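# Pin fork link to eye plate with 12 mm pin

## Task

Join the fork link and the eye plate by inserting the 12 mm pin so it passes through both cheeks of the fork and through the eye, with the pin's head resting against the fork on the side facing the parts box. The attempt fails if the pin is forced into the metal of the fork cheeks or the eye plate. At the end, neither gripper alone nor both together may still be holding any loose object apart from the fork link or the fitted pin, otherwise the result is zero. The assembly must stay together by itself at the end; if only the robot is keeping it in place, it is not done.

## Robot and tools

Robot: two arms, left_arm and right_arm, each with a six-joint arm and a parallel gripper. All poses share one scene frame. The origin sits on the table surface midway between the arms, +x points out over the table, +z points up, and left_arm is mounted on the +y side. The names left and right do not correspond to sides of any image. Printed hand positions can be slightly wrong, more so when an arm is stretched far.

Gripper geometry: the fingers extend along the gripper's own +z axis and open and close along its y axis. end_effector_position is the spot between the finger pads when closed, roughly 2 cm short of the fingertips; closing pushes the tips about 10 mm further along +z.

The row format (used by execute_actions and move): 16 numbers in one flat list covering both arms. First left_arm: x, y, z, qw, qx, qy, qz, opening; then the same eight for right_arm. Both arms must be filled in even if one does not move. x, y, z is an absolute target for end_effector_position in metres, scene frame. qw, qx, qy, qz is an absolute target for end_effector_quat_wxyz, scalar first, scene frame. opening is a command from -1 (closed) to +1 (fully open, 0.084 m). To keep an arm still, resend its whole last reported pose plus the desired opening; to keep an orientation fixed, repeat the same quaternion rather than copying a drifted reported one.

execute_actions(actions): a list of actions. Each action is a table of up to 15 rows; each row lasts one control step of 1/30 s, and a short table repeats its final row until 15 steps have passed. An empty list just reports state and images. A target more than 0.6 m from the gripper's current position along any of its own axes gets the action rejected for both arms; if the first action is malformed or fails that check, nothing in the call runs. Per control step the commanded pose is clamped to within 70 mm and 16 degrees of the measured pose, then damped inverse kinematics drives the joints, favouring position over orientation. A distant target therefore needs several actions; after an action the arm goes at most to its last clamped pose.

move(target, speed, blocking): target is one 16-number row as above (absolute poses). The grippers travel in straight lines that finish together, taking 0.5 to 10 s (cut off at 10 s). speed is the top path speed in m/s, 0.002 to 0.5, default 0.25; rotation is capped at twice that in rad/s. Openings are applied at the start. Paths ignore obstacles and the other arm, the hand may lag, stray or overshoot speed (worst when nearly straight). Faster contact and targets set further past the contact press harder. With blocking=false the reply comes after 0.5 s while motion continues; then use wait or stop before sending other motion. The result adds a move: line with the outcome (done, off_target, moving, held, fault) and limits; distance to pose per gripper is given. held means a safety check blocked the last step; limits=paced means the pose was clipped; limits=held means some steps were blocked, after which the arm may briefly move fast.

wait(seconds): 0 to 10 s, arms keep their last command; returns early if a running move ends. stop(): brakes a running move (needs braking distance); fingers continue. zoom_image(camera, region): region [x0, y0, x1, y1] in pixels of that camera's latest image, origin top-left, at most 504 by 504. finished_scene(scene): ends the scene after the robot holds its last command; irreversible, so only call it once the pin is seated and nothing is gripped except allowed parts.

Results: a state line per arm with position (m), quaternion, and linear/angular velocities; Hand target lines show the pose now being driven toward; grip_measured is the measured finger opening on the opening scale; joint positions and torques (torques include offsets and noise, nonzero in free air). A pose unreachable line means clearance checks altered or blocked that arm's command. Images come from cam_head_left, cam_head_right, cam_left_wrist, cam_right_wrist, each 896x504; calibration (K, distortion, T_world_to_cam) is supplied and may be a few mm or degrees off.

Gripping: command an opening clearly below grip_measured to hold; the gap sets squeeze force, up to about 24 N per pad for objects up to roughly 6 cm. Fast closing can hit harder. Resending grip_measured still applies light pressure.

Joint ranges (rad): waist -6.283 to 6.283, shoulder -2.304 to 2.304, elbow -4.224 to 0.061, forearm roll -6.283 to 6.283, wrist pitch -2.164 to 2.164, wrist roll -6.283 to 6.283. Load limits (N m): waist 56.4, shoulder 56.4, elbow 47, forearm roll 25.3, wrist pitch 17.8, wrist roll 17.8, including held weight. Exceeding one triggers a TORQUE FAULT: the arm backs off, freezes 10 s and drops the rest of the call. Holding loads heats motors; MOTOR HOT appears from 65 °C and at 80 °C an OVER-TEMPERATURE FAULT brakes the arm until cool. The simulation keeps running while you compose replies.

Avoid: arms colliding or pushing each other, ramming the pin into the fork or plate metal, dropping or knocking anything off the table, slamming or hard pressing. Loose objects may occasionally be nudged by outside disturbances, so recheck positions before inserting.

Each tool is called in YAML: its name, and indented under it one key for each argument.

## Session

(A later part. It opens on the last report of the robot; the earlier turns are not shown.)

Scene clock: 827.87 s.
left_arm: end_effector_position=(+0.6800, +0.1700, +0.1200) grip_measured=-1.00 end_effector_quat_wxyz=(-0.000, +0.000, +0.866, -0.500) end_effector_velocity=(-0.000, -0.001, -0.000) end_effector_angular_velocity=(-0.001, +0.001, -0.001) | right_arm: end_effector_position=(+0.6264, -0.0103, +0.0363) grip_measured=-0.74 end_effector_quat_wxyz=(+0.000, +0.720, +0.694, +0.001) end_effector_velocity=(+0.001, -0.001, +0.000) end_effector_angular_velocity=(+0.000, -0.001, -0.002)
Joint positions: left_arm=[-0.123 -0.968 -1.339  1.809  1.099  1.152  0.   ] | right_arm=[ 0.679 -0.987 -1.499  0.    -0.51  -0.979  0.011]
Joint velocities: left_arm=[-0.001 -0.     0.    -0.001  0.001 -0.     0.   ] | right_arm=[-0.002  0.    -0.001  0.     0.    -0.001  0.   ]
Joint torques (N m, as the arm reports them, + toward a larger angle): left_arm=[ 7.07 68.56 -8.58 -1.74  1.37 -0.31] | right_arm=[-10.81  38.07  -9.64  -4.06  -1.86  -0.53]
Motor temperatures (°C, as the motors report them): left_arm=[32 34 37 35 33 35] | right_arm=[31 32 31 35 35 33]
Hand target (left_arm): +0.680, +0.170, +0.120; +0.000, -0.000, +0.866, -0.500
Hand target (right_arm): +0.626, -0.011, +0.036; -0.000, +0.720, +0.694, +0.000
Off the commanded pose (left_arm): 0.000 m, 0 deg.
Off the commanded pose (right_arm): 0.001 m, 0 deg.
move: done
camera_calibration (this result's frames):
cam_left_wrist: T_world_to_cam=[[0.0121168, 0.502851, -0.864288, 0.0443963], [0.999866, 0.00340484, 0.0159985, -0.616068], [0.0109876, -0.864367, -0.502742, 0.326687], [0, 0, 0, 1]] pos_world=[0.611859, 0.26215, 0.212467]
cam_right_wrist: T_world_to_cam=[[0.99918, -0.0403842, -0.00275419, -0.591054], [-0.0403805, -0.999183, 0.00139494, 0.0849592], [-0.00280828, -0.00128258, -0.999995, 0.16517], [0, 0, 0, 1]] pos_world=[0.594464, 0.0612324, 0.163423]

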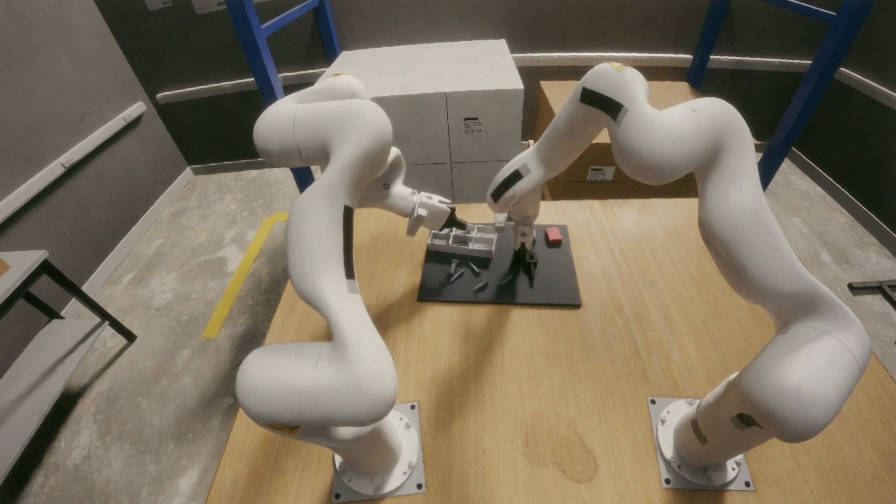

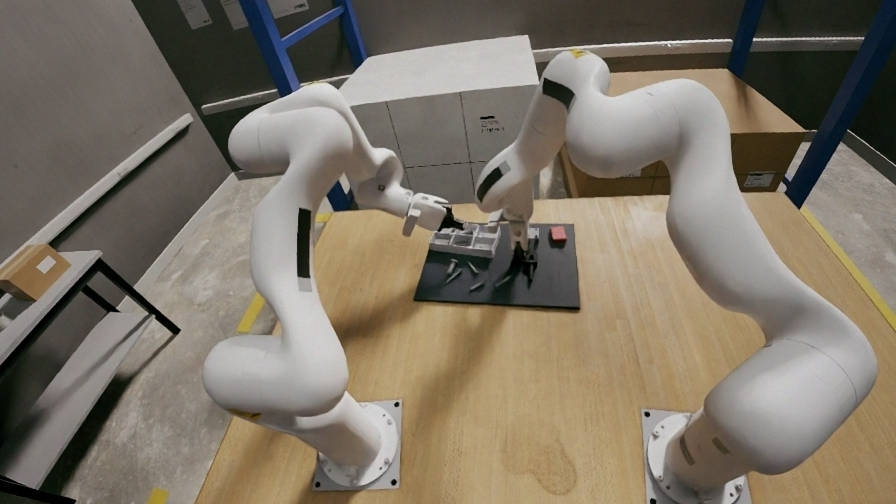

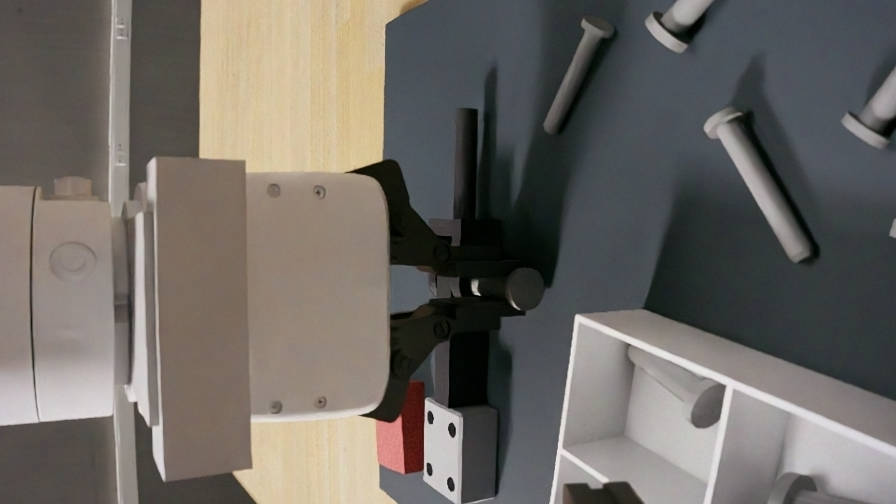

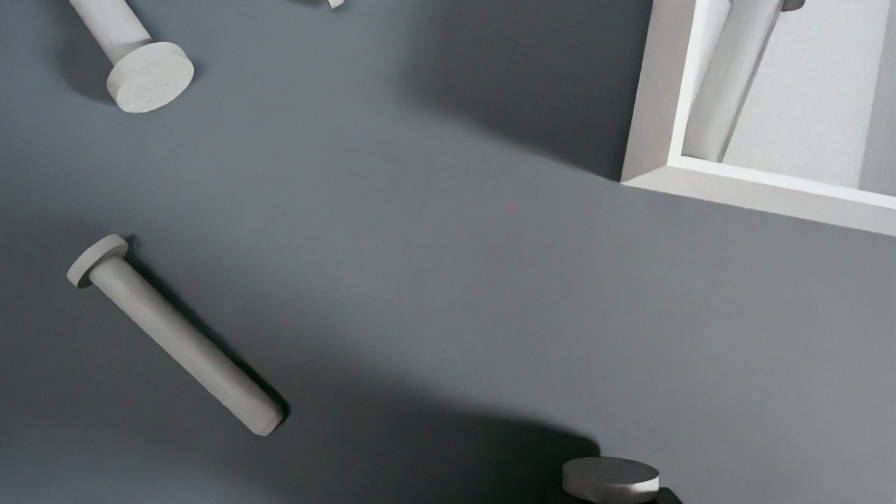

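move:
  target: [0.68,0.17,0.12,0,0,0.866,-0.5,-1,0.626,-0.010,0.036,0,0.72,0.694,0,-0.3]
  speed: 0.01

move:
  target: [0.68,0.17,0.12,0,0,0.866,-0.5,-1,0.626,-0.004,0.036,0,0.72,0.694,0,-0.3]
  speed: 0.01

move:
  target: [0.68,0.17,0.12,0,0,0.866,-0.5,-1,0.626,-0.004,0.036,0,0.72,0.694,0,-1]
  speed: 0.01

move:
  target: [0.68,0.17,0.12,0,0,0.866,-0.5,-1,0.626,-0.009,0.037,0,0.72,0.694,0,-1]
  speed: 0.002

zoom_image:
  camera: "cam_left_wrist"
  region: [330,150,630,450]

Scene clock: 831.00 s.
left_arm: end_effector_position=(+0.6800, +0.1700, +0.1200) grip_measured=-1.00 end_effector_quat_wxyz=(-0.000, -0.000, +0.866, -0.500) end_effector_velocity=(+0.000, -0.001, -0.000) end_effector_angular_velocity=(+0.001, -0.000, +0.000) | right_arm: end_effector_position=(+0.6260, -0.0101, +0.0360) grip_measured=-0.32 end_effector_quat_wxyz=(-0.000, +0.720, +0.694, -0.000) end_effector_velocity=(+0.001, +0.001, +0.000) end_effector_angular_velocity=(+0.001, -0.002, +0.000)
Joint positions: left_arm=[-0.123 -0.968 -1.339  1.809  1.099  1.152  0.   ] | right_arm=[ 0.679 -0.989 -1.5   -0.    -0.512 -0.978  0.03 ]
Joint velocities: left_arm=[-0.001  0.    -0.    -0.001 -0.001  0.     0.   ] | right_arm=[ 0.    -0.001 -0.003 -0.     0.     0.     0.   ]
Joint torques (N m, as the arm reports them, + toward a larger angle): left_arm=[ 7.09 68.35 -8.97 -1.77  1.29 -0.3 ] | right_arm=[ -0.09  43.39 -13.94  -1.74   0.16  -0.26]
Motor temperatures (°C, as the motors report them): left_arm=[32 34 37 35 33 35] | right_arm=[31 32 31 35 35 33]
Hand target (left_arm): +0.680, +0.170, +0.120; -0.000, +0.000, +0.866, -0.500
Hand target (right_arm): +0.626, -0.010, +0.036; +0.000, +0.720, +0.694, -0.000
Off the commanded pose (left_arm): 0.000 m, 0 deg.
Off the commanded pose (right_arm): 0.000 m, 0 deg.
move: done
camera_calibration (this result's frames):
cam_left_wrist: T_world_to_cam=[[0.0121167, 0.50285, -0.864289, 0.0443965], [0.999866, 0.00340497, 0.0159984, -0.616068], [0.0109877, -0.864367, -0.502742, 0.326687], [0, 0, 0, 1]] pos_world=[0.611859, 0.26215, 0.212467]
cam_right_wrist: T_world_to_cam=[[0.999171, -0.0404658, -0.00434777, -0.590581], [-0.0404544, -0.999178, 0.00268589, 0.0851699], [-0.00445289, -0.00250778, -0.999987, 0.165817], [0, 0, 0, 1]] pos_world=[0.594276, 0.0616174, 0.163018]

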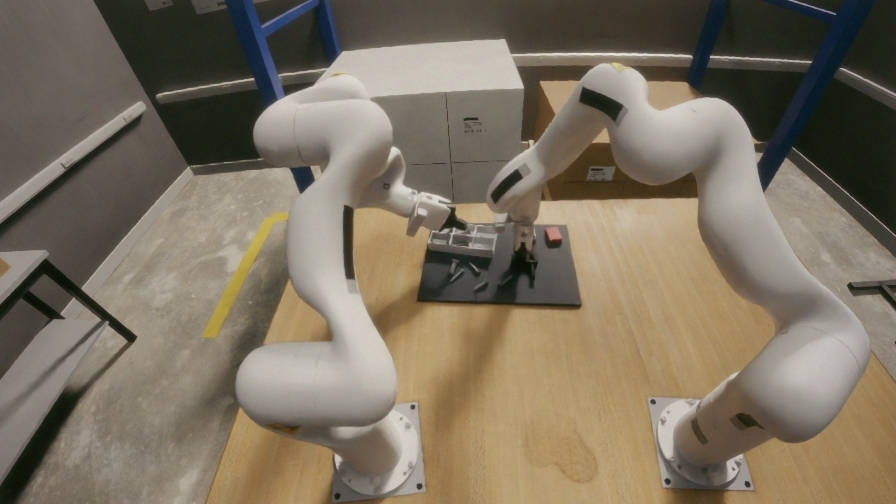

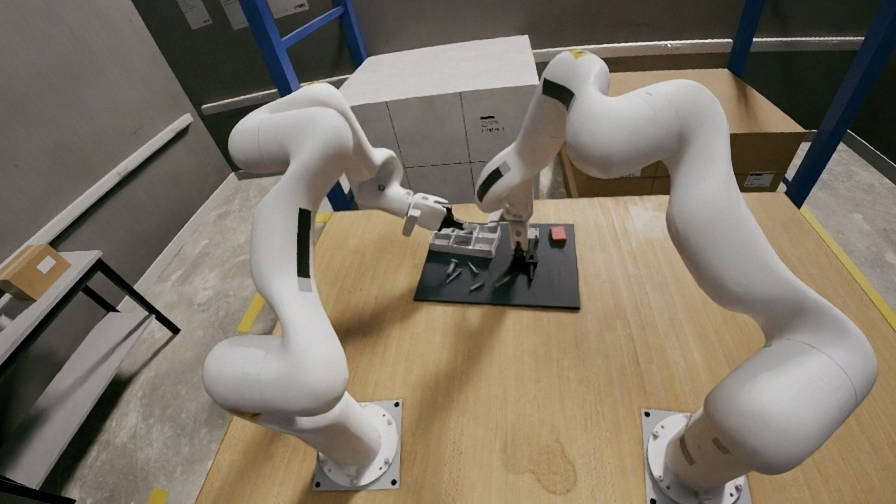

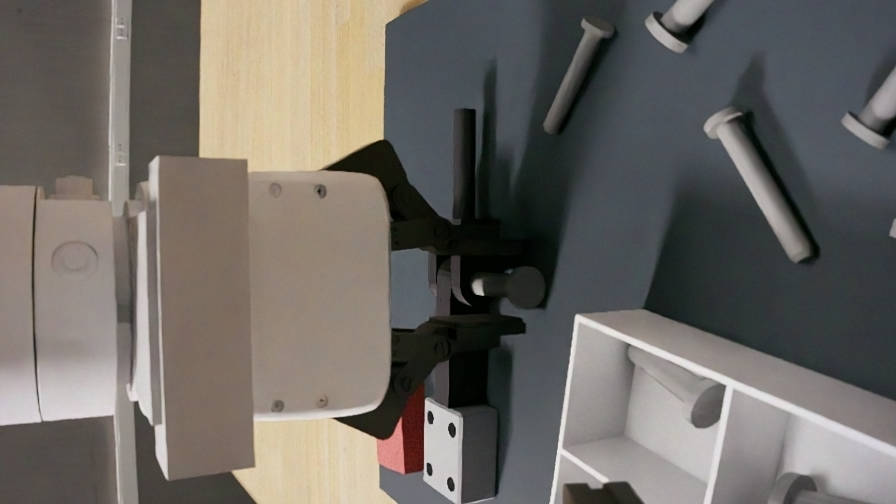

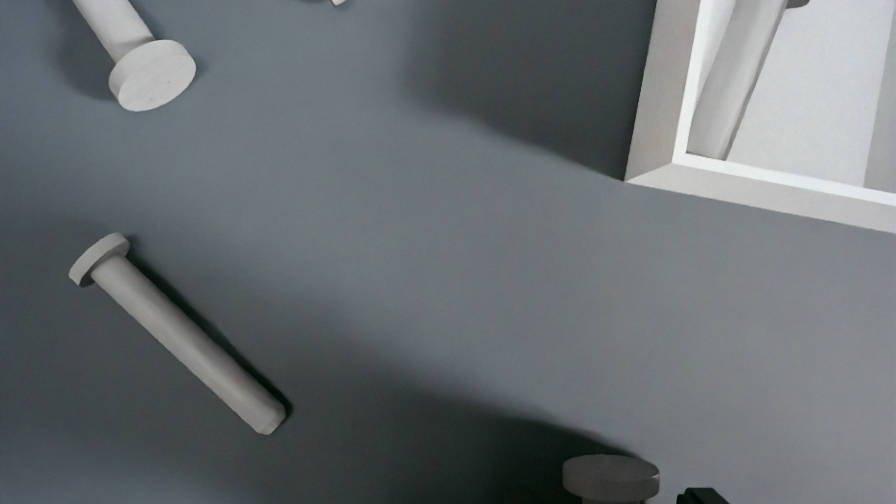

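Scene clock: 831.83 s.
left_arm: end_effector_position=(+0.6800, +0.1700, +0.1200) grip_measured=-1.00 end_effector_quat_wxyz=(-0.000, -0.000, +0.866, -0.500) end_effector_velocity=(+0.000, -0.000, +0.001) end_effector_angular_velocity=(-0.001, -0.001, -0.001) | right_arm: end_effector_position=(+0.6260, -0.0042, +0.0360) grip_measured=-0.32 end_effector_quat_wxyz=(+0.000, +0.720, +0.694, +0.000) end_effector_velocity=(-0.000, +0.002, -0.001) end_effector_angular_velocity=(-0.001, +0.001, +0.001)
Joint positions: left_arm=[-0.123 -0.968 -1.339  1.809  1.099  1.152  0.   ] | right_arm=[ 0.687 -0.995 -1.512  0.    -0.518 -0.97   0.03 ]
Joint velocities: left_arm=[0.    0.001 0.    0.001 0.001 0.    0.   ] | right_arm=[ 0.003 -0.003 -0.003 -0.001 -0.002  0.002 -0.   ]
Joint torques (N m, as the arm reports them, + toward a larger angle): left_arm=[ 6.07 68.31 -8.94 -1.72  1.32 -0.31] | right_arm=[ -1.65  42.49 -13.31  -1.64   0.59  -0.18]
Motor temperatures (°C, as the motors report them): left_arm=[32 34 37 35 33 35] | right_arm=[31 32 31 35 35 33]
Hand target (left_arm): +0.680, +0.170, +0.120; +0.000, -0.000, +0.866, -0.500
Hand target (right_arm): +0.626, -0.004, +0.036; +0.000, +0.720, +0.694, -0.000
Off the commanded pose (left_arm): 0.000 m, 0 deg.
Off the commanded pose (right_arm): 0.000 m, 0 deg.
move: done
camera_calibration (this result's frames):
cam_left_wrist: T_world_to_cam=[[0.0121167, 0.502851, -0.864288, 0.0443963], [0.999866, 0.00340479, 0.0159983, -0.616068], [0.0109875, -0.864367, -0.502742, 0.326687], [0, 0, 0, 1]] pos_world=[0.611858, 0.26215, 0.212467]
cam_right_wrist: T_world_to_cam=[[0.999173, -0.0404391, -0.00419921, -0.590399], [-0.0404285, -0.999179, 0.00257529, 0.0910716], [-0.0042999, -0.00240339, -0.999988, 0.165759], [0, 0, 0, 1]] pos_world=[0.594306, 0.06752, 0.163043]

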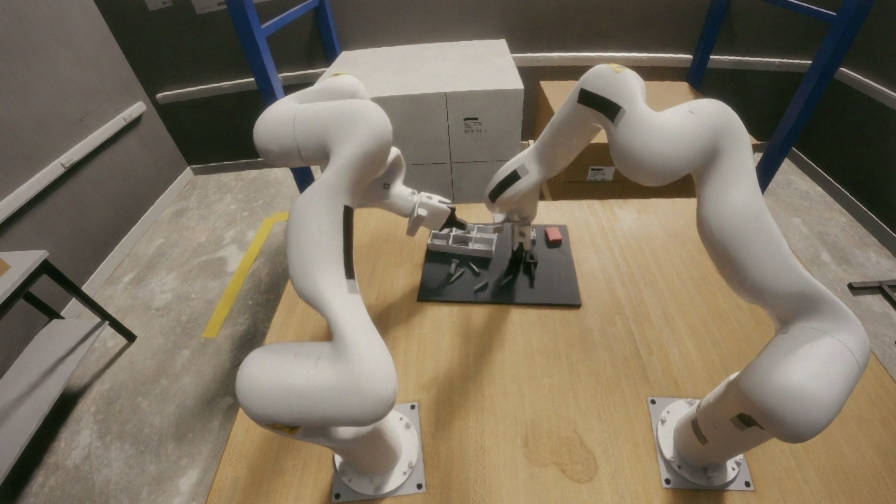

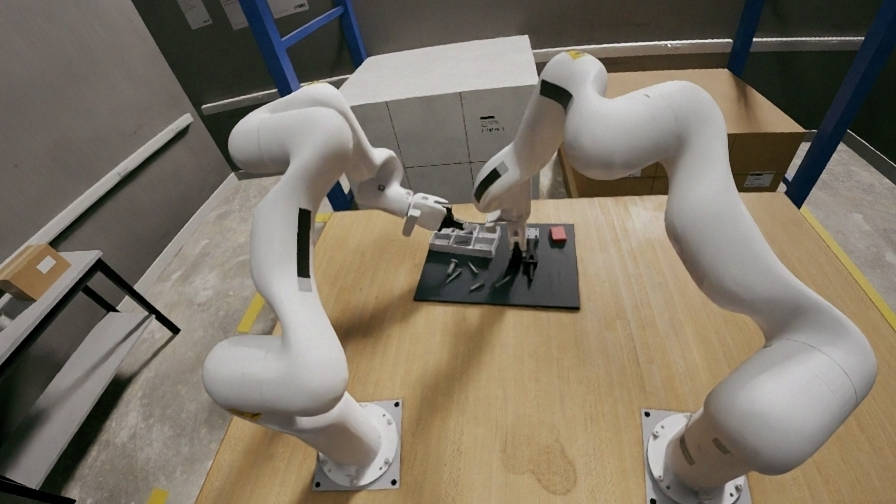

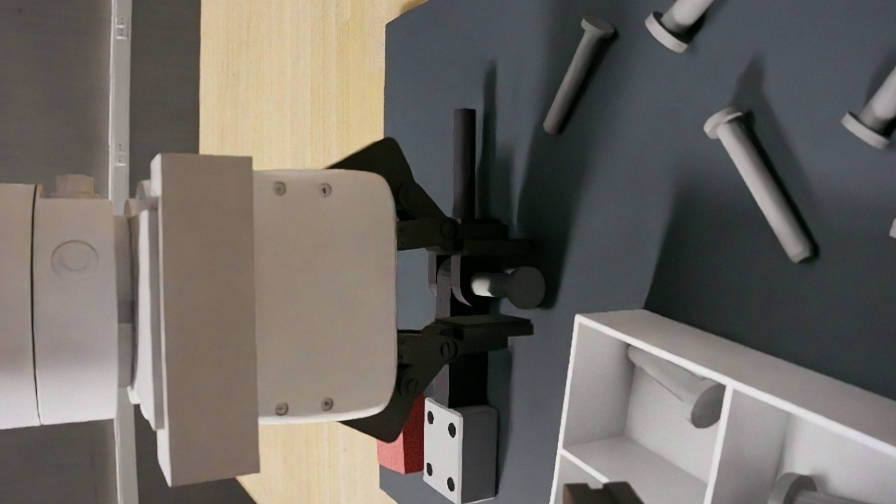

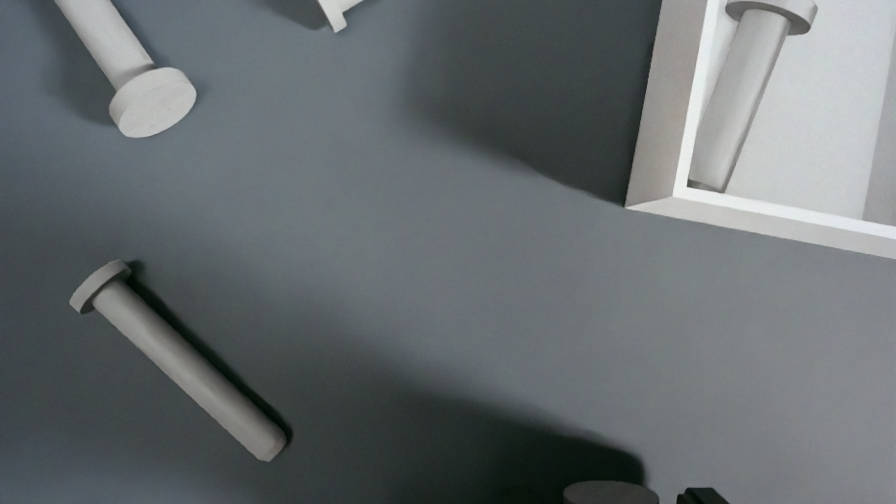

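Scene clock: 832.53 s.
left_arm: end_effector_position=(+0.6800, +0.1700, +0.1200) grip_measured=-1.00 end_effector_quat_wxyz=(+0.000, +0.000, +0.866, -0.500) end_effector_velocity=(-0.000, +0.000, -0.001) end_effector_angular_velocity=(+0.001, +0.001, +0.001) | right_arm: end_effector_position=(+0.6260, -0.0040, +0.0360) grip_measured=-0.58 end_effector_quat_wxyz=(-0.000, +0.720, +0.694, -0.000) end_effector_velocity=(+0.001, -0.001, +0.000) end_effector_angular_velocity=(-0.000, -0.001, -0.001)
Joint positions: left_arm=[-0.123 -0.968 -1.339  1.809  1.099  1.152  0.   ] | right_arm=[ 0.687 -0.995 -1.513 -0.    -0.518 -0.97   0.019]
Joint velocities: left_arm=[ 0.    -0.002 -0.    -0.    -0.001  0.     0.   ] | right_arm=[-0.001  0.    -0.001 -0.001 -0.     0.001 -0.   ]
Joint torques (N m, as the arm reports them, + toward a larger angle): left_arm=[ 6.16 69.65 -8.72 -2.14  1.3  -0.23] | right_arm=[ -1.07  43.72 -13.04  -0.62   0.4   -0.21]
Motor temperatures (°C, as the motors report them): left_arm=[32 34 37 35 33 35] | right_arm=[31 32 31 35 35 33]
Hand target (left_arm): +0.680, +0.170, +0.120; -0.000, +0.000, +0.866, -0.500
Hand target (right_arm): +0.626, -0.004, +0.036; +0.000, +0.720, +0.694, -0.000
Off the commanded pose (left_arm): 0.000 m, 0 deg.
Off the commanded pose (right_arm): 0.000 m, 0 deg.
move: done
camera_calibration (this result's frames):
cam_left_wrist: T_world_to_cam=[[0.012117, 0.502851, -0.864288, 0.0443962], [0.999866, 0.00340474, 0.0159986, -0.616068], [0.0109876, -0.864367, -0.502742, 0.326687], [0, 0, 0, 1]] pos_world=[0.611859, 0.26215, 0.212467]
cam_right_wrist: T_world_to_cam=[[0.999172, -0.040469, -0.0042405, -0.590387], [-0.0404582, -0.999178, 0.00261406, 0.0912191], [-0.0043428, -0.00244033, -0.999988, 0.165793], [0, 0, 0, 1]] pos_world=[0.594309, 0.0676564, 0.163049]

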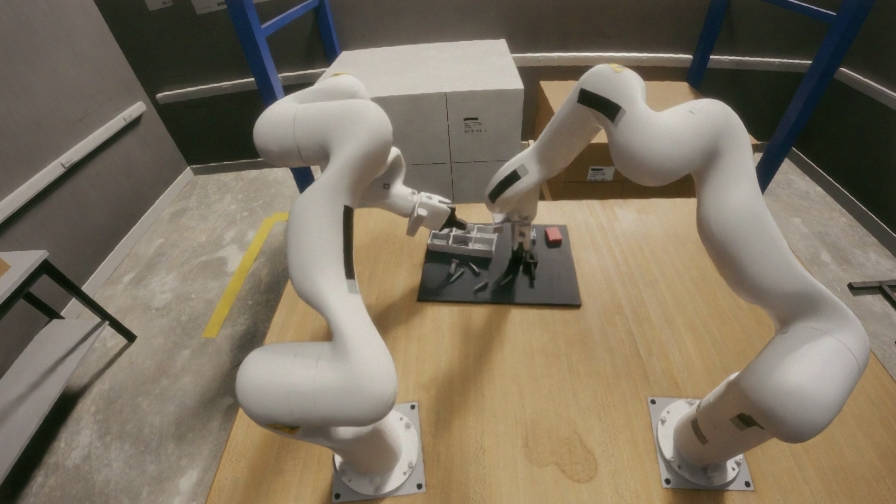

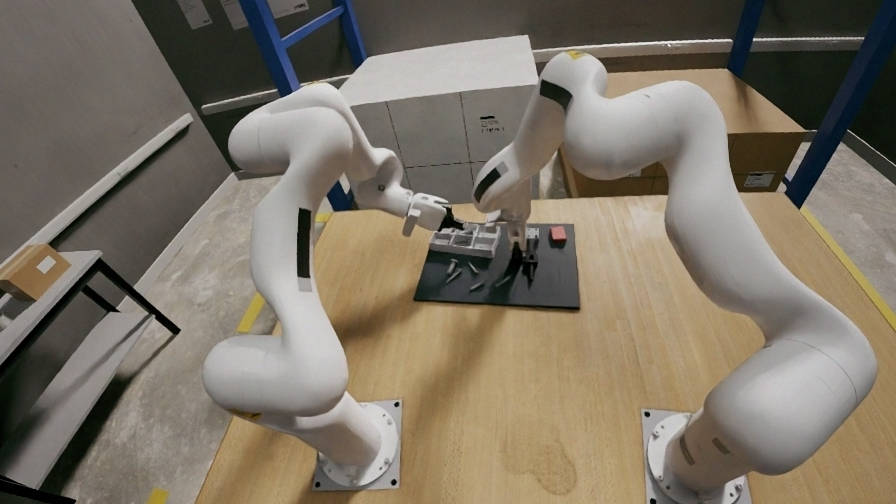

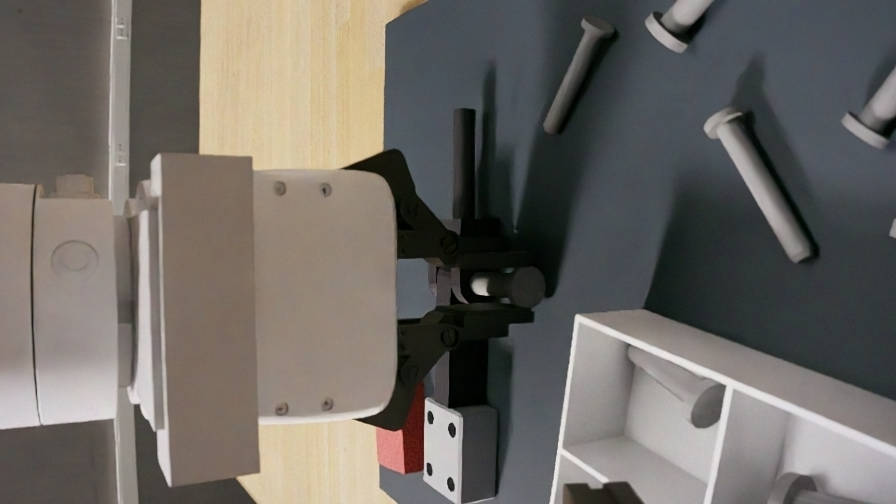

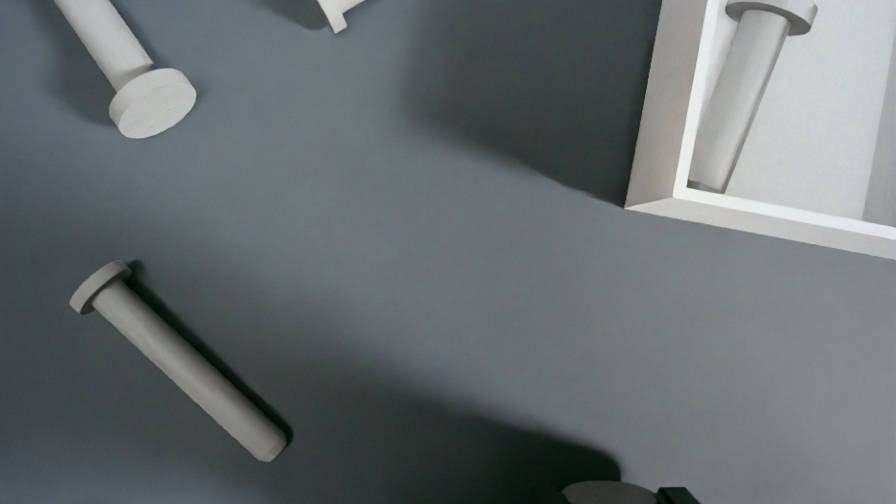

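Scene clock: 835.30 s.
left_arm: end_effector_position=(+0.6800, +0.1700, +0.1200) grip_measured=-1.00 end_effector_quat_wxyz=(+0.000, -0.000, +0.866, -0.500) end_effector_velocity=(+0.000, +0.000, -0.000) end_effector_angular_velocity=(+0.001, -0.000, +0.000) | right_arm: end_effector_position=(+0.6260, -0.0090, +0.0370) grip_measured=-0.74 end_effector_quat_wxyz=(+0.000, +0.720, +0.694, +0.000) end_effector_velocity=(+0.000, -0.001, -0.000) end_effector_angular_velocity=(+0.000, +0.000, -0.001)
Joint positions: left_arm=[-0.123 -0.968 -1.339  1.809  1.099  1.152  0.   ] | right_arm=[ 0.681 -0.988 -1.502  0.    -0.514 -0.976  0.011]
Joint velocities: left_arm=[ 0.     0.    -0.     0.    -0.001  0.     0.   ] | right_arm=[-0.001  0.     0.     0.001 -0.    -0.001  0.   ]
Joint torques (N m, as the arm reports them, + toward a larger angle): left_arm=[ 6.07 69.22 -8.26 -1.89  1.34 -0.21] | right_arm=[  0.69  46.27 -13.02  -1.09   0.55  -0.46]
Motor temperatures (°C, as the motors report them): left_arm=[32 34 37 35 33 35] | right_arm=[31 32 31 35 35 33]
Hand target (left_arm): +0.680, +0.170, +0.120; -0.000, +0.000, +0.866, -0.500
Hand target (right_arm): +0.626, -0.009, +0.037; -0.000, +0.720, +0.694, +0.000
Off the commanded pose (left_arm): 0.000 m, 0 deg.
Off the commanded pose (right_arm): 0.000 m, 0 deg.
move: done
camera_calibration (this result's frames):
cam_left_wrist: T_world_to_cam=[[0.0121169, 0.502851, -0.864288, 0.0443962], [0.999866, 0.00340494, 0.0159986, -0.616068], [0.0109878, -0.864367, -0.502742, 0.326687], [0, 0, 0, 1]] pos_world=[0.611859, 0.26215, 0.212467]
cam_right_wrist: T_world_to_cam=[[0.999172, -0.0404616, -0.0041654, -0.590591], [-0.0404512, -0.999178, 0.00254412, 0.0862891], [-0.00426492, -0.00237352, -0.999988, 0.166713], [0, 0, 0, 1]] pos_world=[0.594304, 0.0627176, 0.164031]

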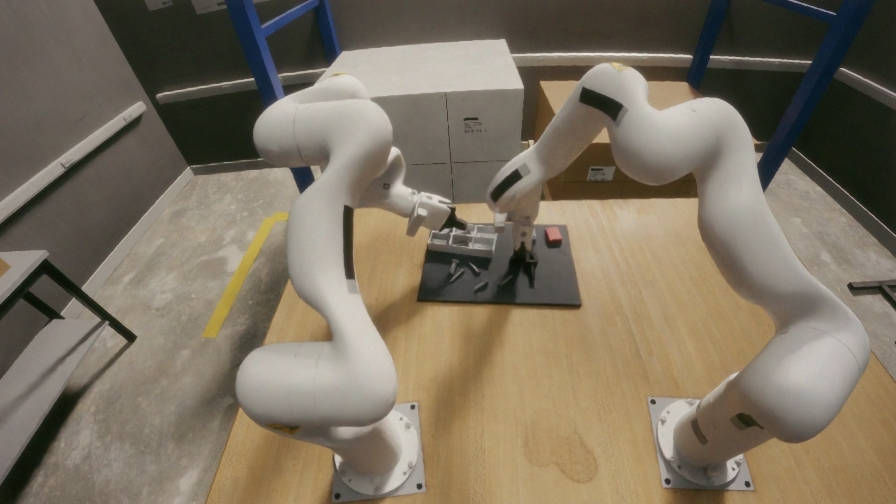

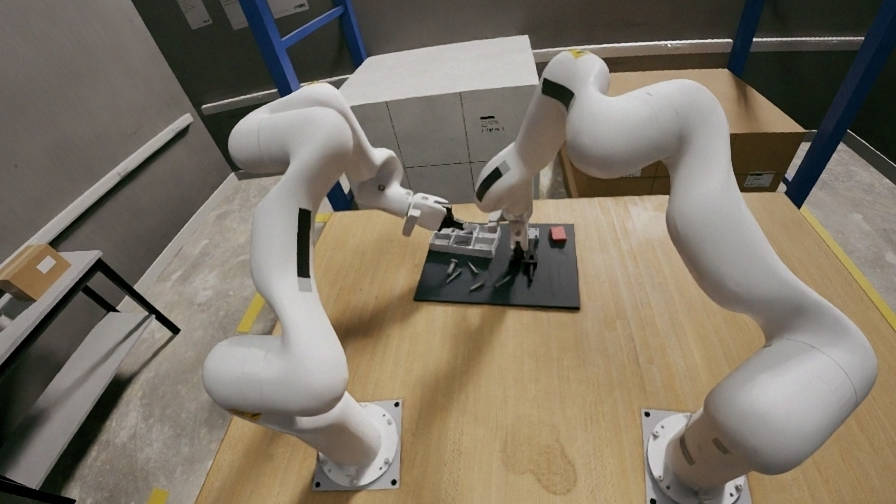

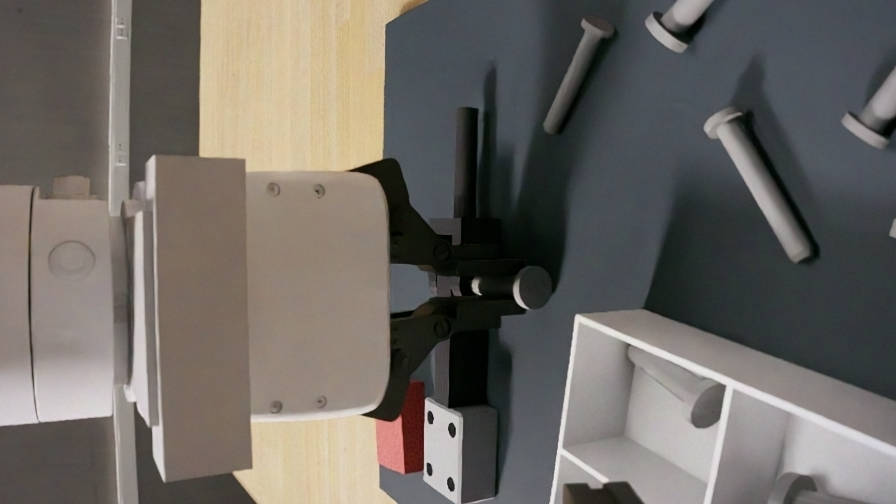

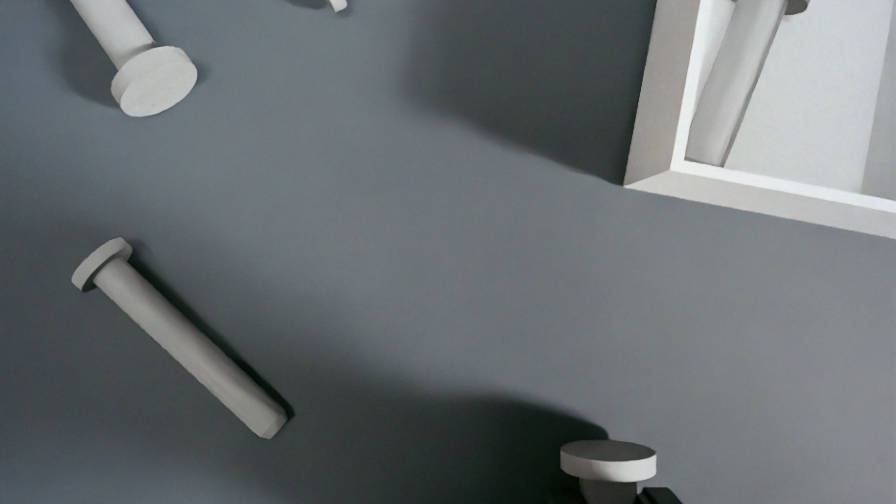

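Region (330, 150, 630, 450) of cam_left_wrist's 896x504 image, scaled by 1.680, with more detail than that image has.

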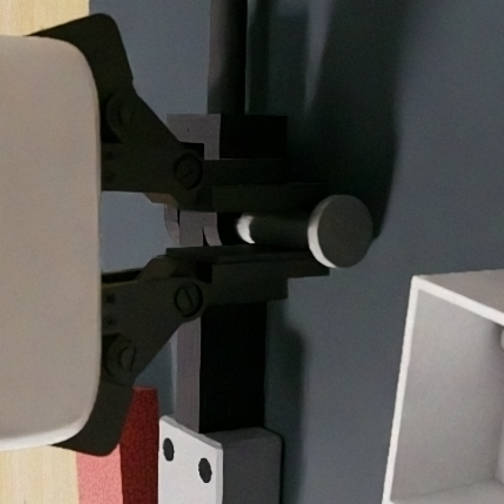

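move:
  target: [0.68,0.17,0.12,0,0,0.866,-0.5,-1,0.626,-0.013,0.0355,0,0.72,0.694,0,-1]
  speed: 0.002

move:
  target: [0.68,0.17,0.12,0,0,0.866,-0.5,-1,0.63,-0.0135,0.0355,0,0.72,0.694,0,-1]
  speed: 0.002

zoom_image:
  camera: "cam_left_wrist"
  region: [330,150,630,450]

Scene clock: 839.93 s.
left_arm: end_effector_position=(+0.6800, +0.1700, +0.1200) grip_measured=-1.00 end_effector_quat_wxyz=(-0.000, +0.000, +0.866, -0.500) end_effector_velocity=(-0.000, -0.000, -0.000) end_effector_angular_velocity=(-0.001, +0.001, -0.000) | right_arm: end_effector_position=(+0.6261, -0.0128, +0.0356) grip_measured=-0.74 end_effector_quat_wxyz=(+0.000, +0.720, +0.694, +0.000) end_effector_velocity=(+0.000, -0.001, -0.000) end_effector_angular_velocity=(-0.000, +0.000, -0.000)
Joint positions: left_arm=[-0.123 -0.968 -1.339  1.809  1.099  1.152  0.   ] | right_arm=[ 0.676 -0.986 -1.495  0.    -0.508 -0.982  0.011]
Joint velocities: left_arm=[-0.    -0.001  0.    -0.     0.001 -0.     0.   ] | right_arm=[-0.002  0.     0.001 -0.     0.    -0.002  0.   ]
Joint torques (N m, as the arm reports them, + toward a larger angle): left_arm=[ 6.51 70.24 -9.17 -1.65  1.4  -0.4 ] | right_arm=[-14.    39.71  -9.18  -4.25  -0.33  -0.35]
Motor temperatures (°C, as the motors report them): left_arm=[32 34 37 35 33 35] | right_arm=[31 32 31 35 35 33]
Hand target (left_arm): +0.680, +0.170, +0.120; +0.000, -0.000, +0.866, -0.500
Hand target (right_arm): +0.626, -0.013, +0.036; -0.000, +0.720, +0.694, +0.000
Off the commanded pose (left_arm): 0.000 m, 0 deg.
Off the commanded pose (right_arm): 0.000 m, 0 deg.
move: done
camera_calibration (this result's frames):
cam_left_wrist: T_world_to_cam=[[0.0121167, 0.502851, -0.864288, 0.0443964], [0.999866, 0.00340477, 0.0159983, -0.616068], [0.0109875, -0.864367, -0.502742, 0.326687], [0, 0, 0, 1]] pos_world=[0.611858, 0.26215, 0.212467]
cam_right_wrist: T_world_to_cam=[[0.999174, -0.0404389, -0.00388309, -0.590859], [-0.04043, -0.99918, 0.00233217, 0.082409], [-0.00397421, -0.00217325, -0.99999, 0.165192], [0, 0, 0, 1]] pos_world=[0.594359, 0.0588067, 0.162704]

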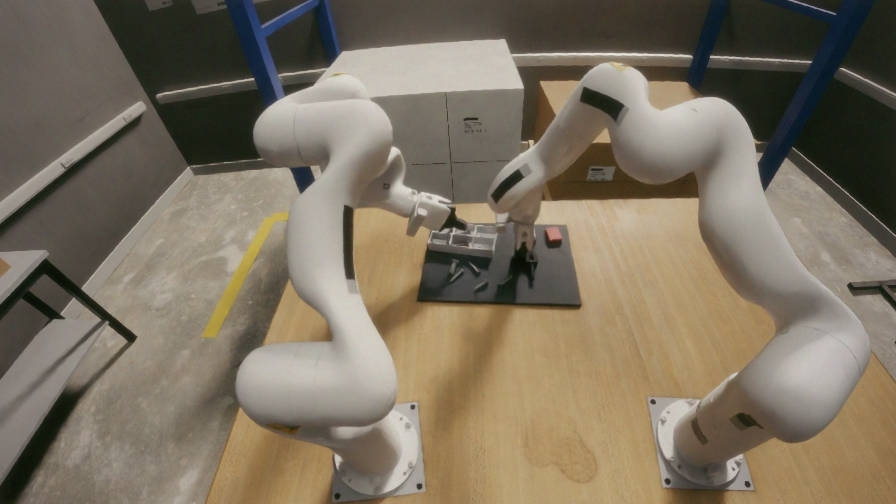

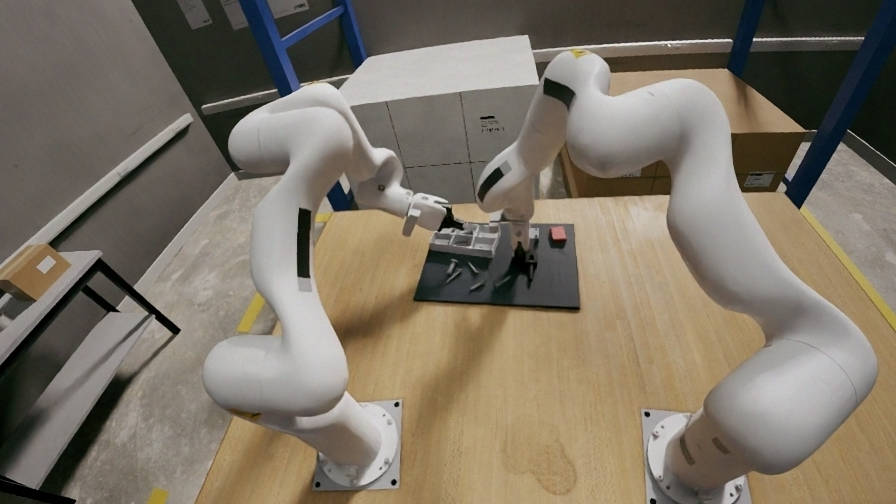

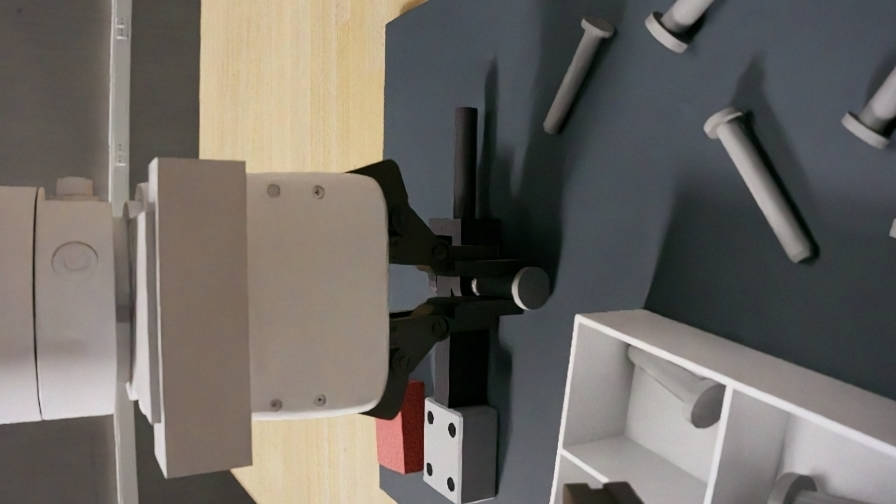

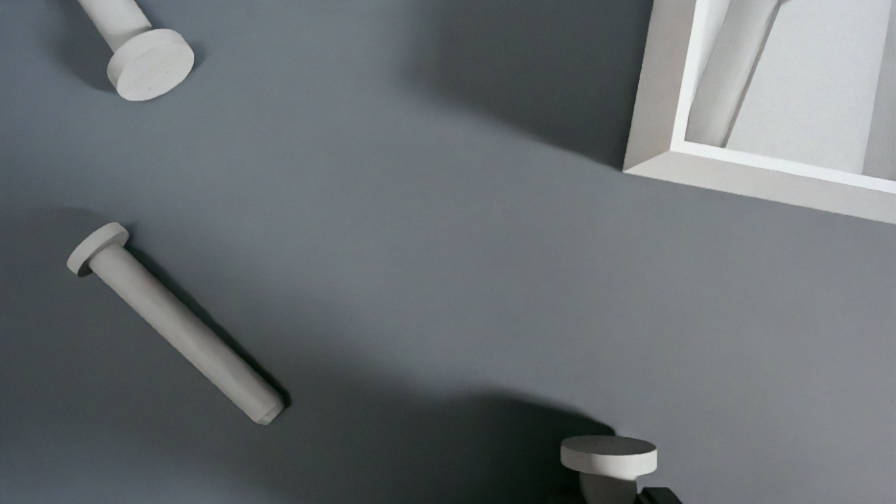

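Scene clock: 842.13 s.
left_arm: end_effector_position=(+0.6800, +0.1700, +0.1200) grip_measured=-1.00 end_effector_quat_wxyz=(+0.000, -0.000, +0.866, -0.500) end_effector_velocity=(-0.000, -0.001, +0.001) end_effector_angular_velocity=(-0.000, -0.001, -0.004) | right_arm: end_effector_position=(+0.6300, -0.0135, +0.0355) grip_measured=-0.74 end_effector_quat_wxyz=(-0.000, +0.720, +0.694, +0.000) end_effector_velocity=(+0.001, -0.001, +0.000) end_effector_angular_velocity=(+0.000, +0.000, -0.001)
Joint positions: left_arm=[-0.123 -0.968 -1.339  1.809  1.099  1.152  0.   ] | right_arm=[ 0.672 -0.993 -1.507  0.    -0.514 -0.985  0.011]
Joint velocities: left_arm=[-0.001  0.001 -0.     0.002  0.001  0.     0.   ] | right_arm=[-0.002 -0.001 -0.001  0.001 -0.001 -0.001 -0.   ]
Joint torques (N m, as the arm reports them, + toward a larger angle): left_arm=[ 6.87 69.53 -8.75 -1.61  1.29 -0.3 ] | right_arm=[-15.28  40.17 -13.17  -3.58   0.47  -0.43]
Motor temperatures (°C, as the motors report them): left_arm=[32 34 37 35 33 35] | right_arm=[31 32 31 35 35 33]
Hand target (left_arm): +0.680, +0.170, +0.120; -0.000, +0.000, +0.866, -0.500
Hand target (right_arm): +0.630, -0.013, +0.035; -0.000, +0.720, +0.694, +0.000
Off the commanded pose (left_arm): 0.000 m, 0 deg.
Off the commanded pose (right_arm): 0.000 m, 0 deg.
move: done
camera_calibration (this result's frames):
cam_left_wrist: T_world_to_cam=[[0.0121167, 0.50285, -0.864289, 0.0443965], [0.999866, 0.00340502, 0.0159984, -0.616068], [0.0109877, -0.864367, -0.502742, 0.326687], [0, 0, 0, 1]] pos_world=[0.611859, 0.26215, 0.212467]
cam_right_wrist: T_world_to_cam=[[0.999173, -0.0404385, -0.004179, -0.594729], [-0.0404281, -0.999179, 0.00252681, 0.0819498], [-0.00427775, -0.00235577, -0.999988, 0.165237], [0, 0, 0, 1]] pos_world=[0.598257, 0.0582219, 0.162543]

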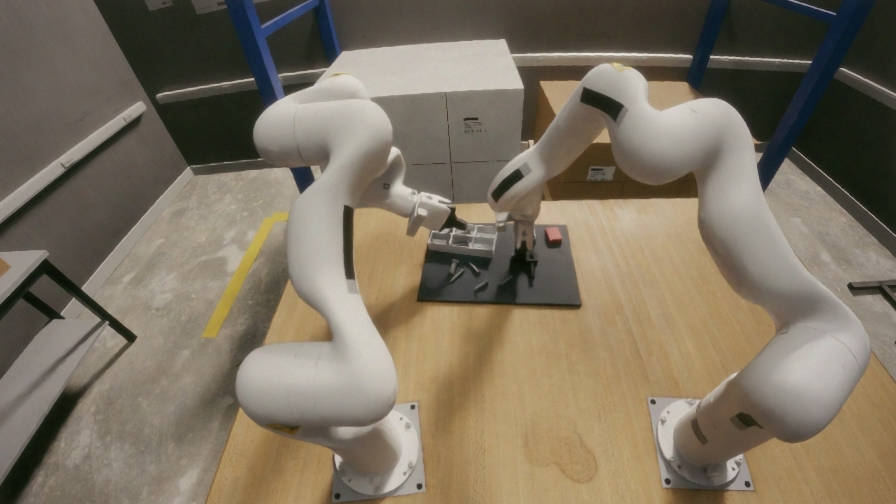

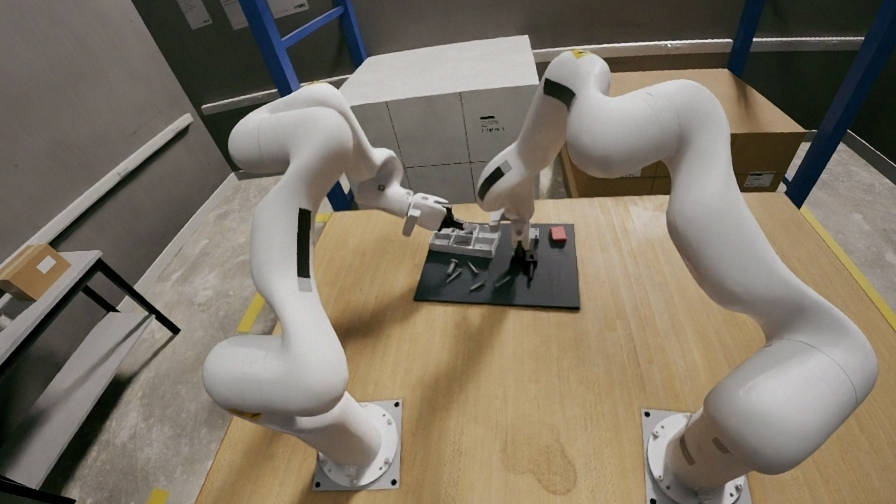

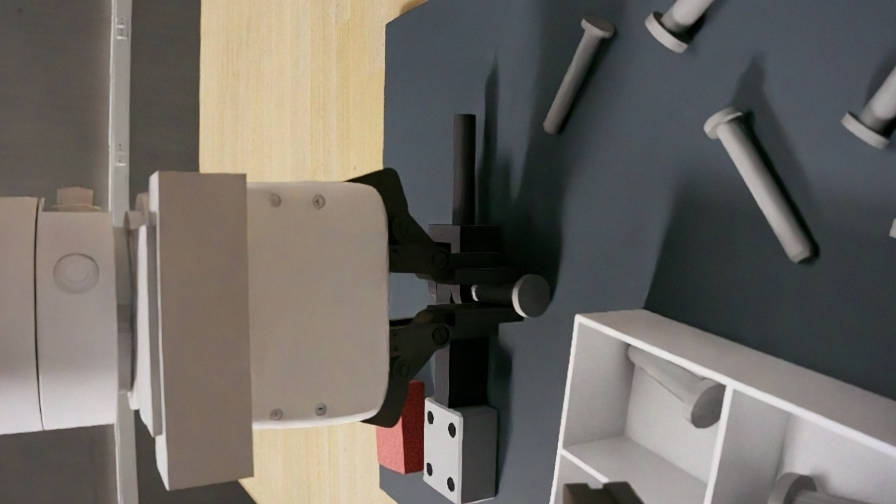

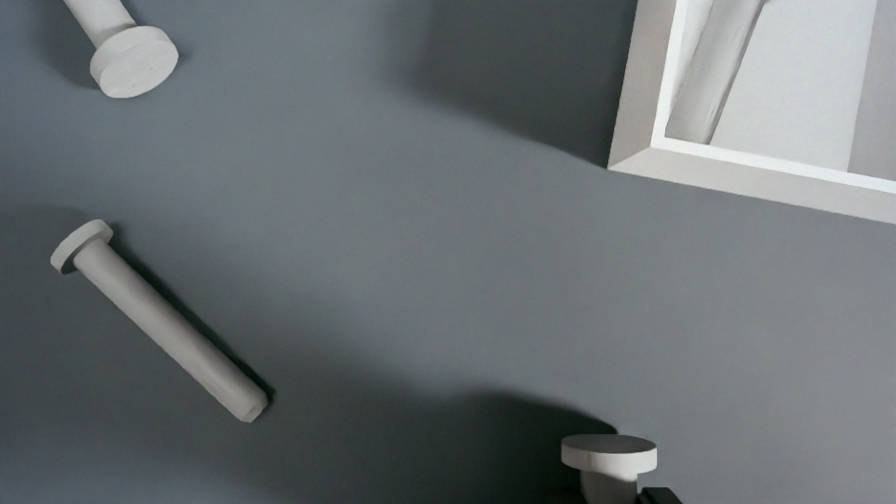

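Region (330, 150, 630, 450) of cam_left_wrist's 896x504 image, scaled by 1.680, with more detail than that image has.

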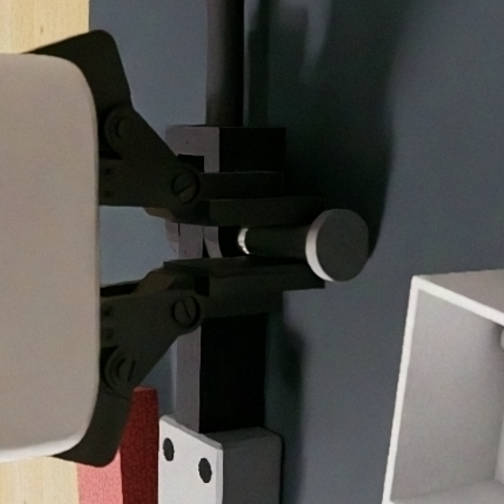

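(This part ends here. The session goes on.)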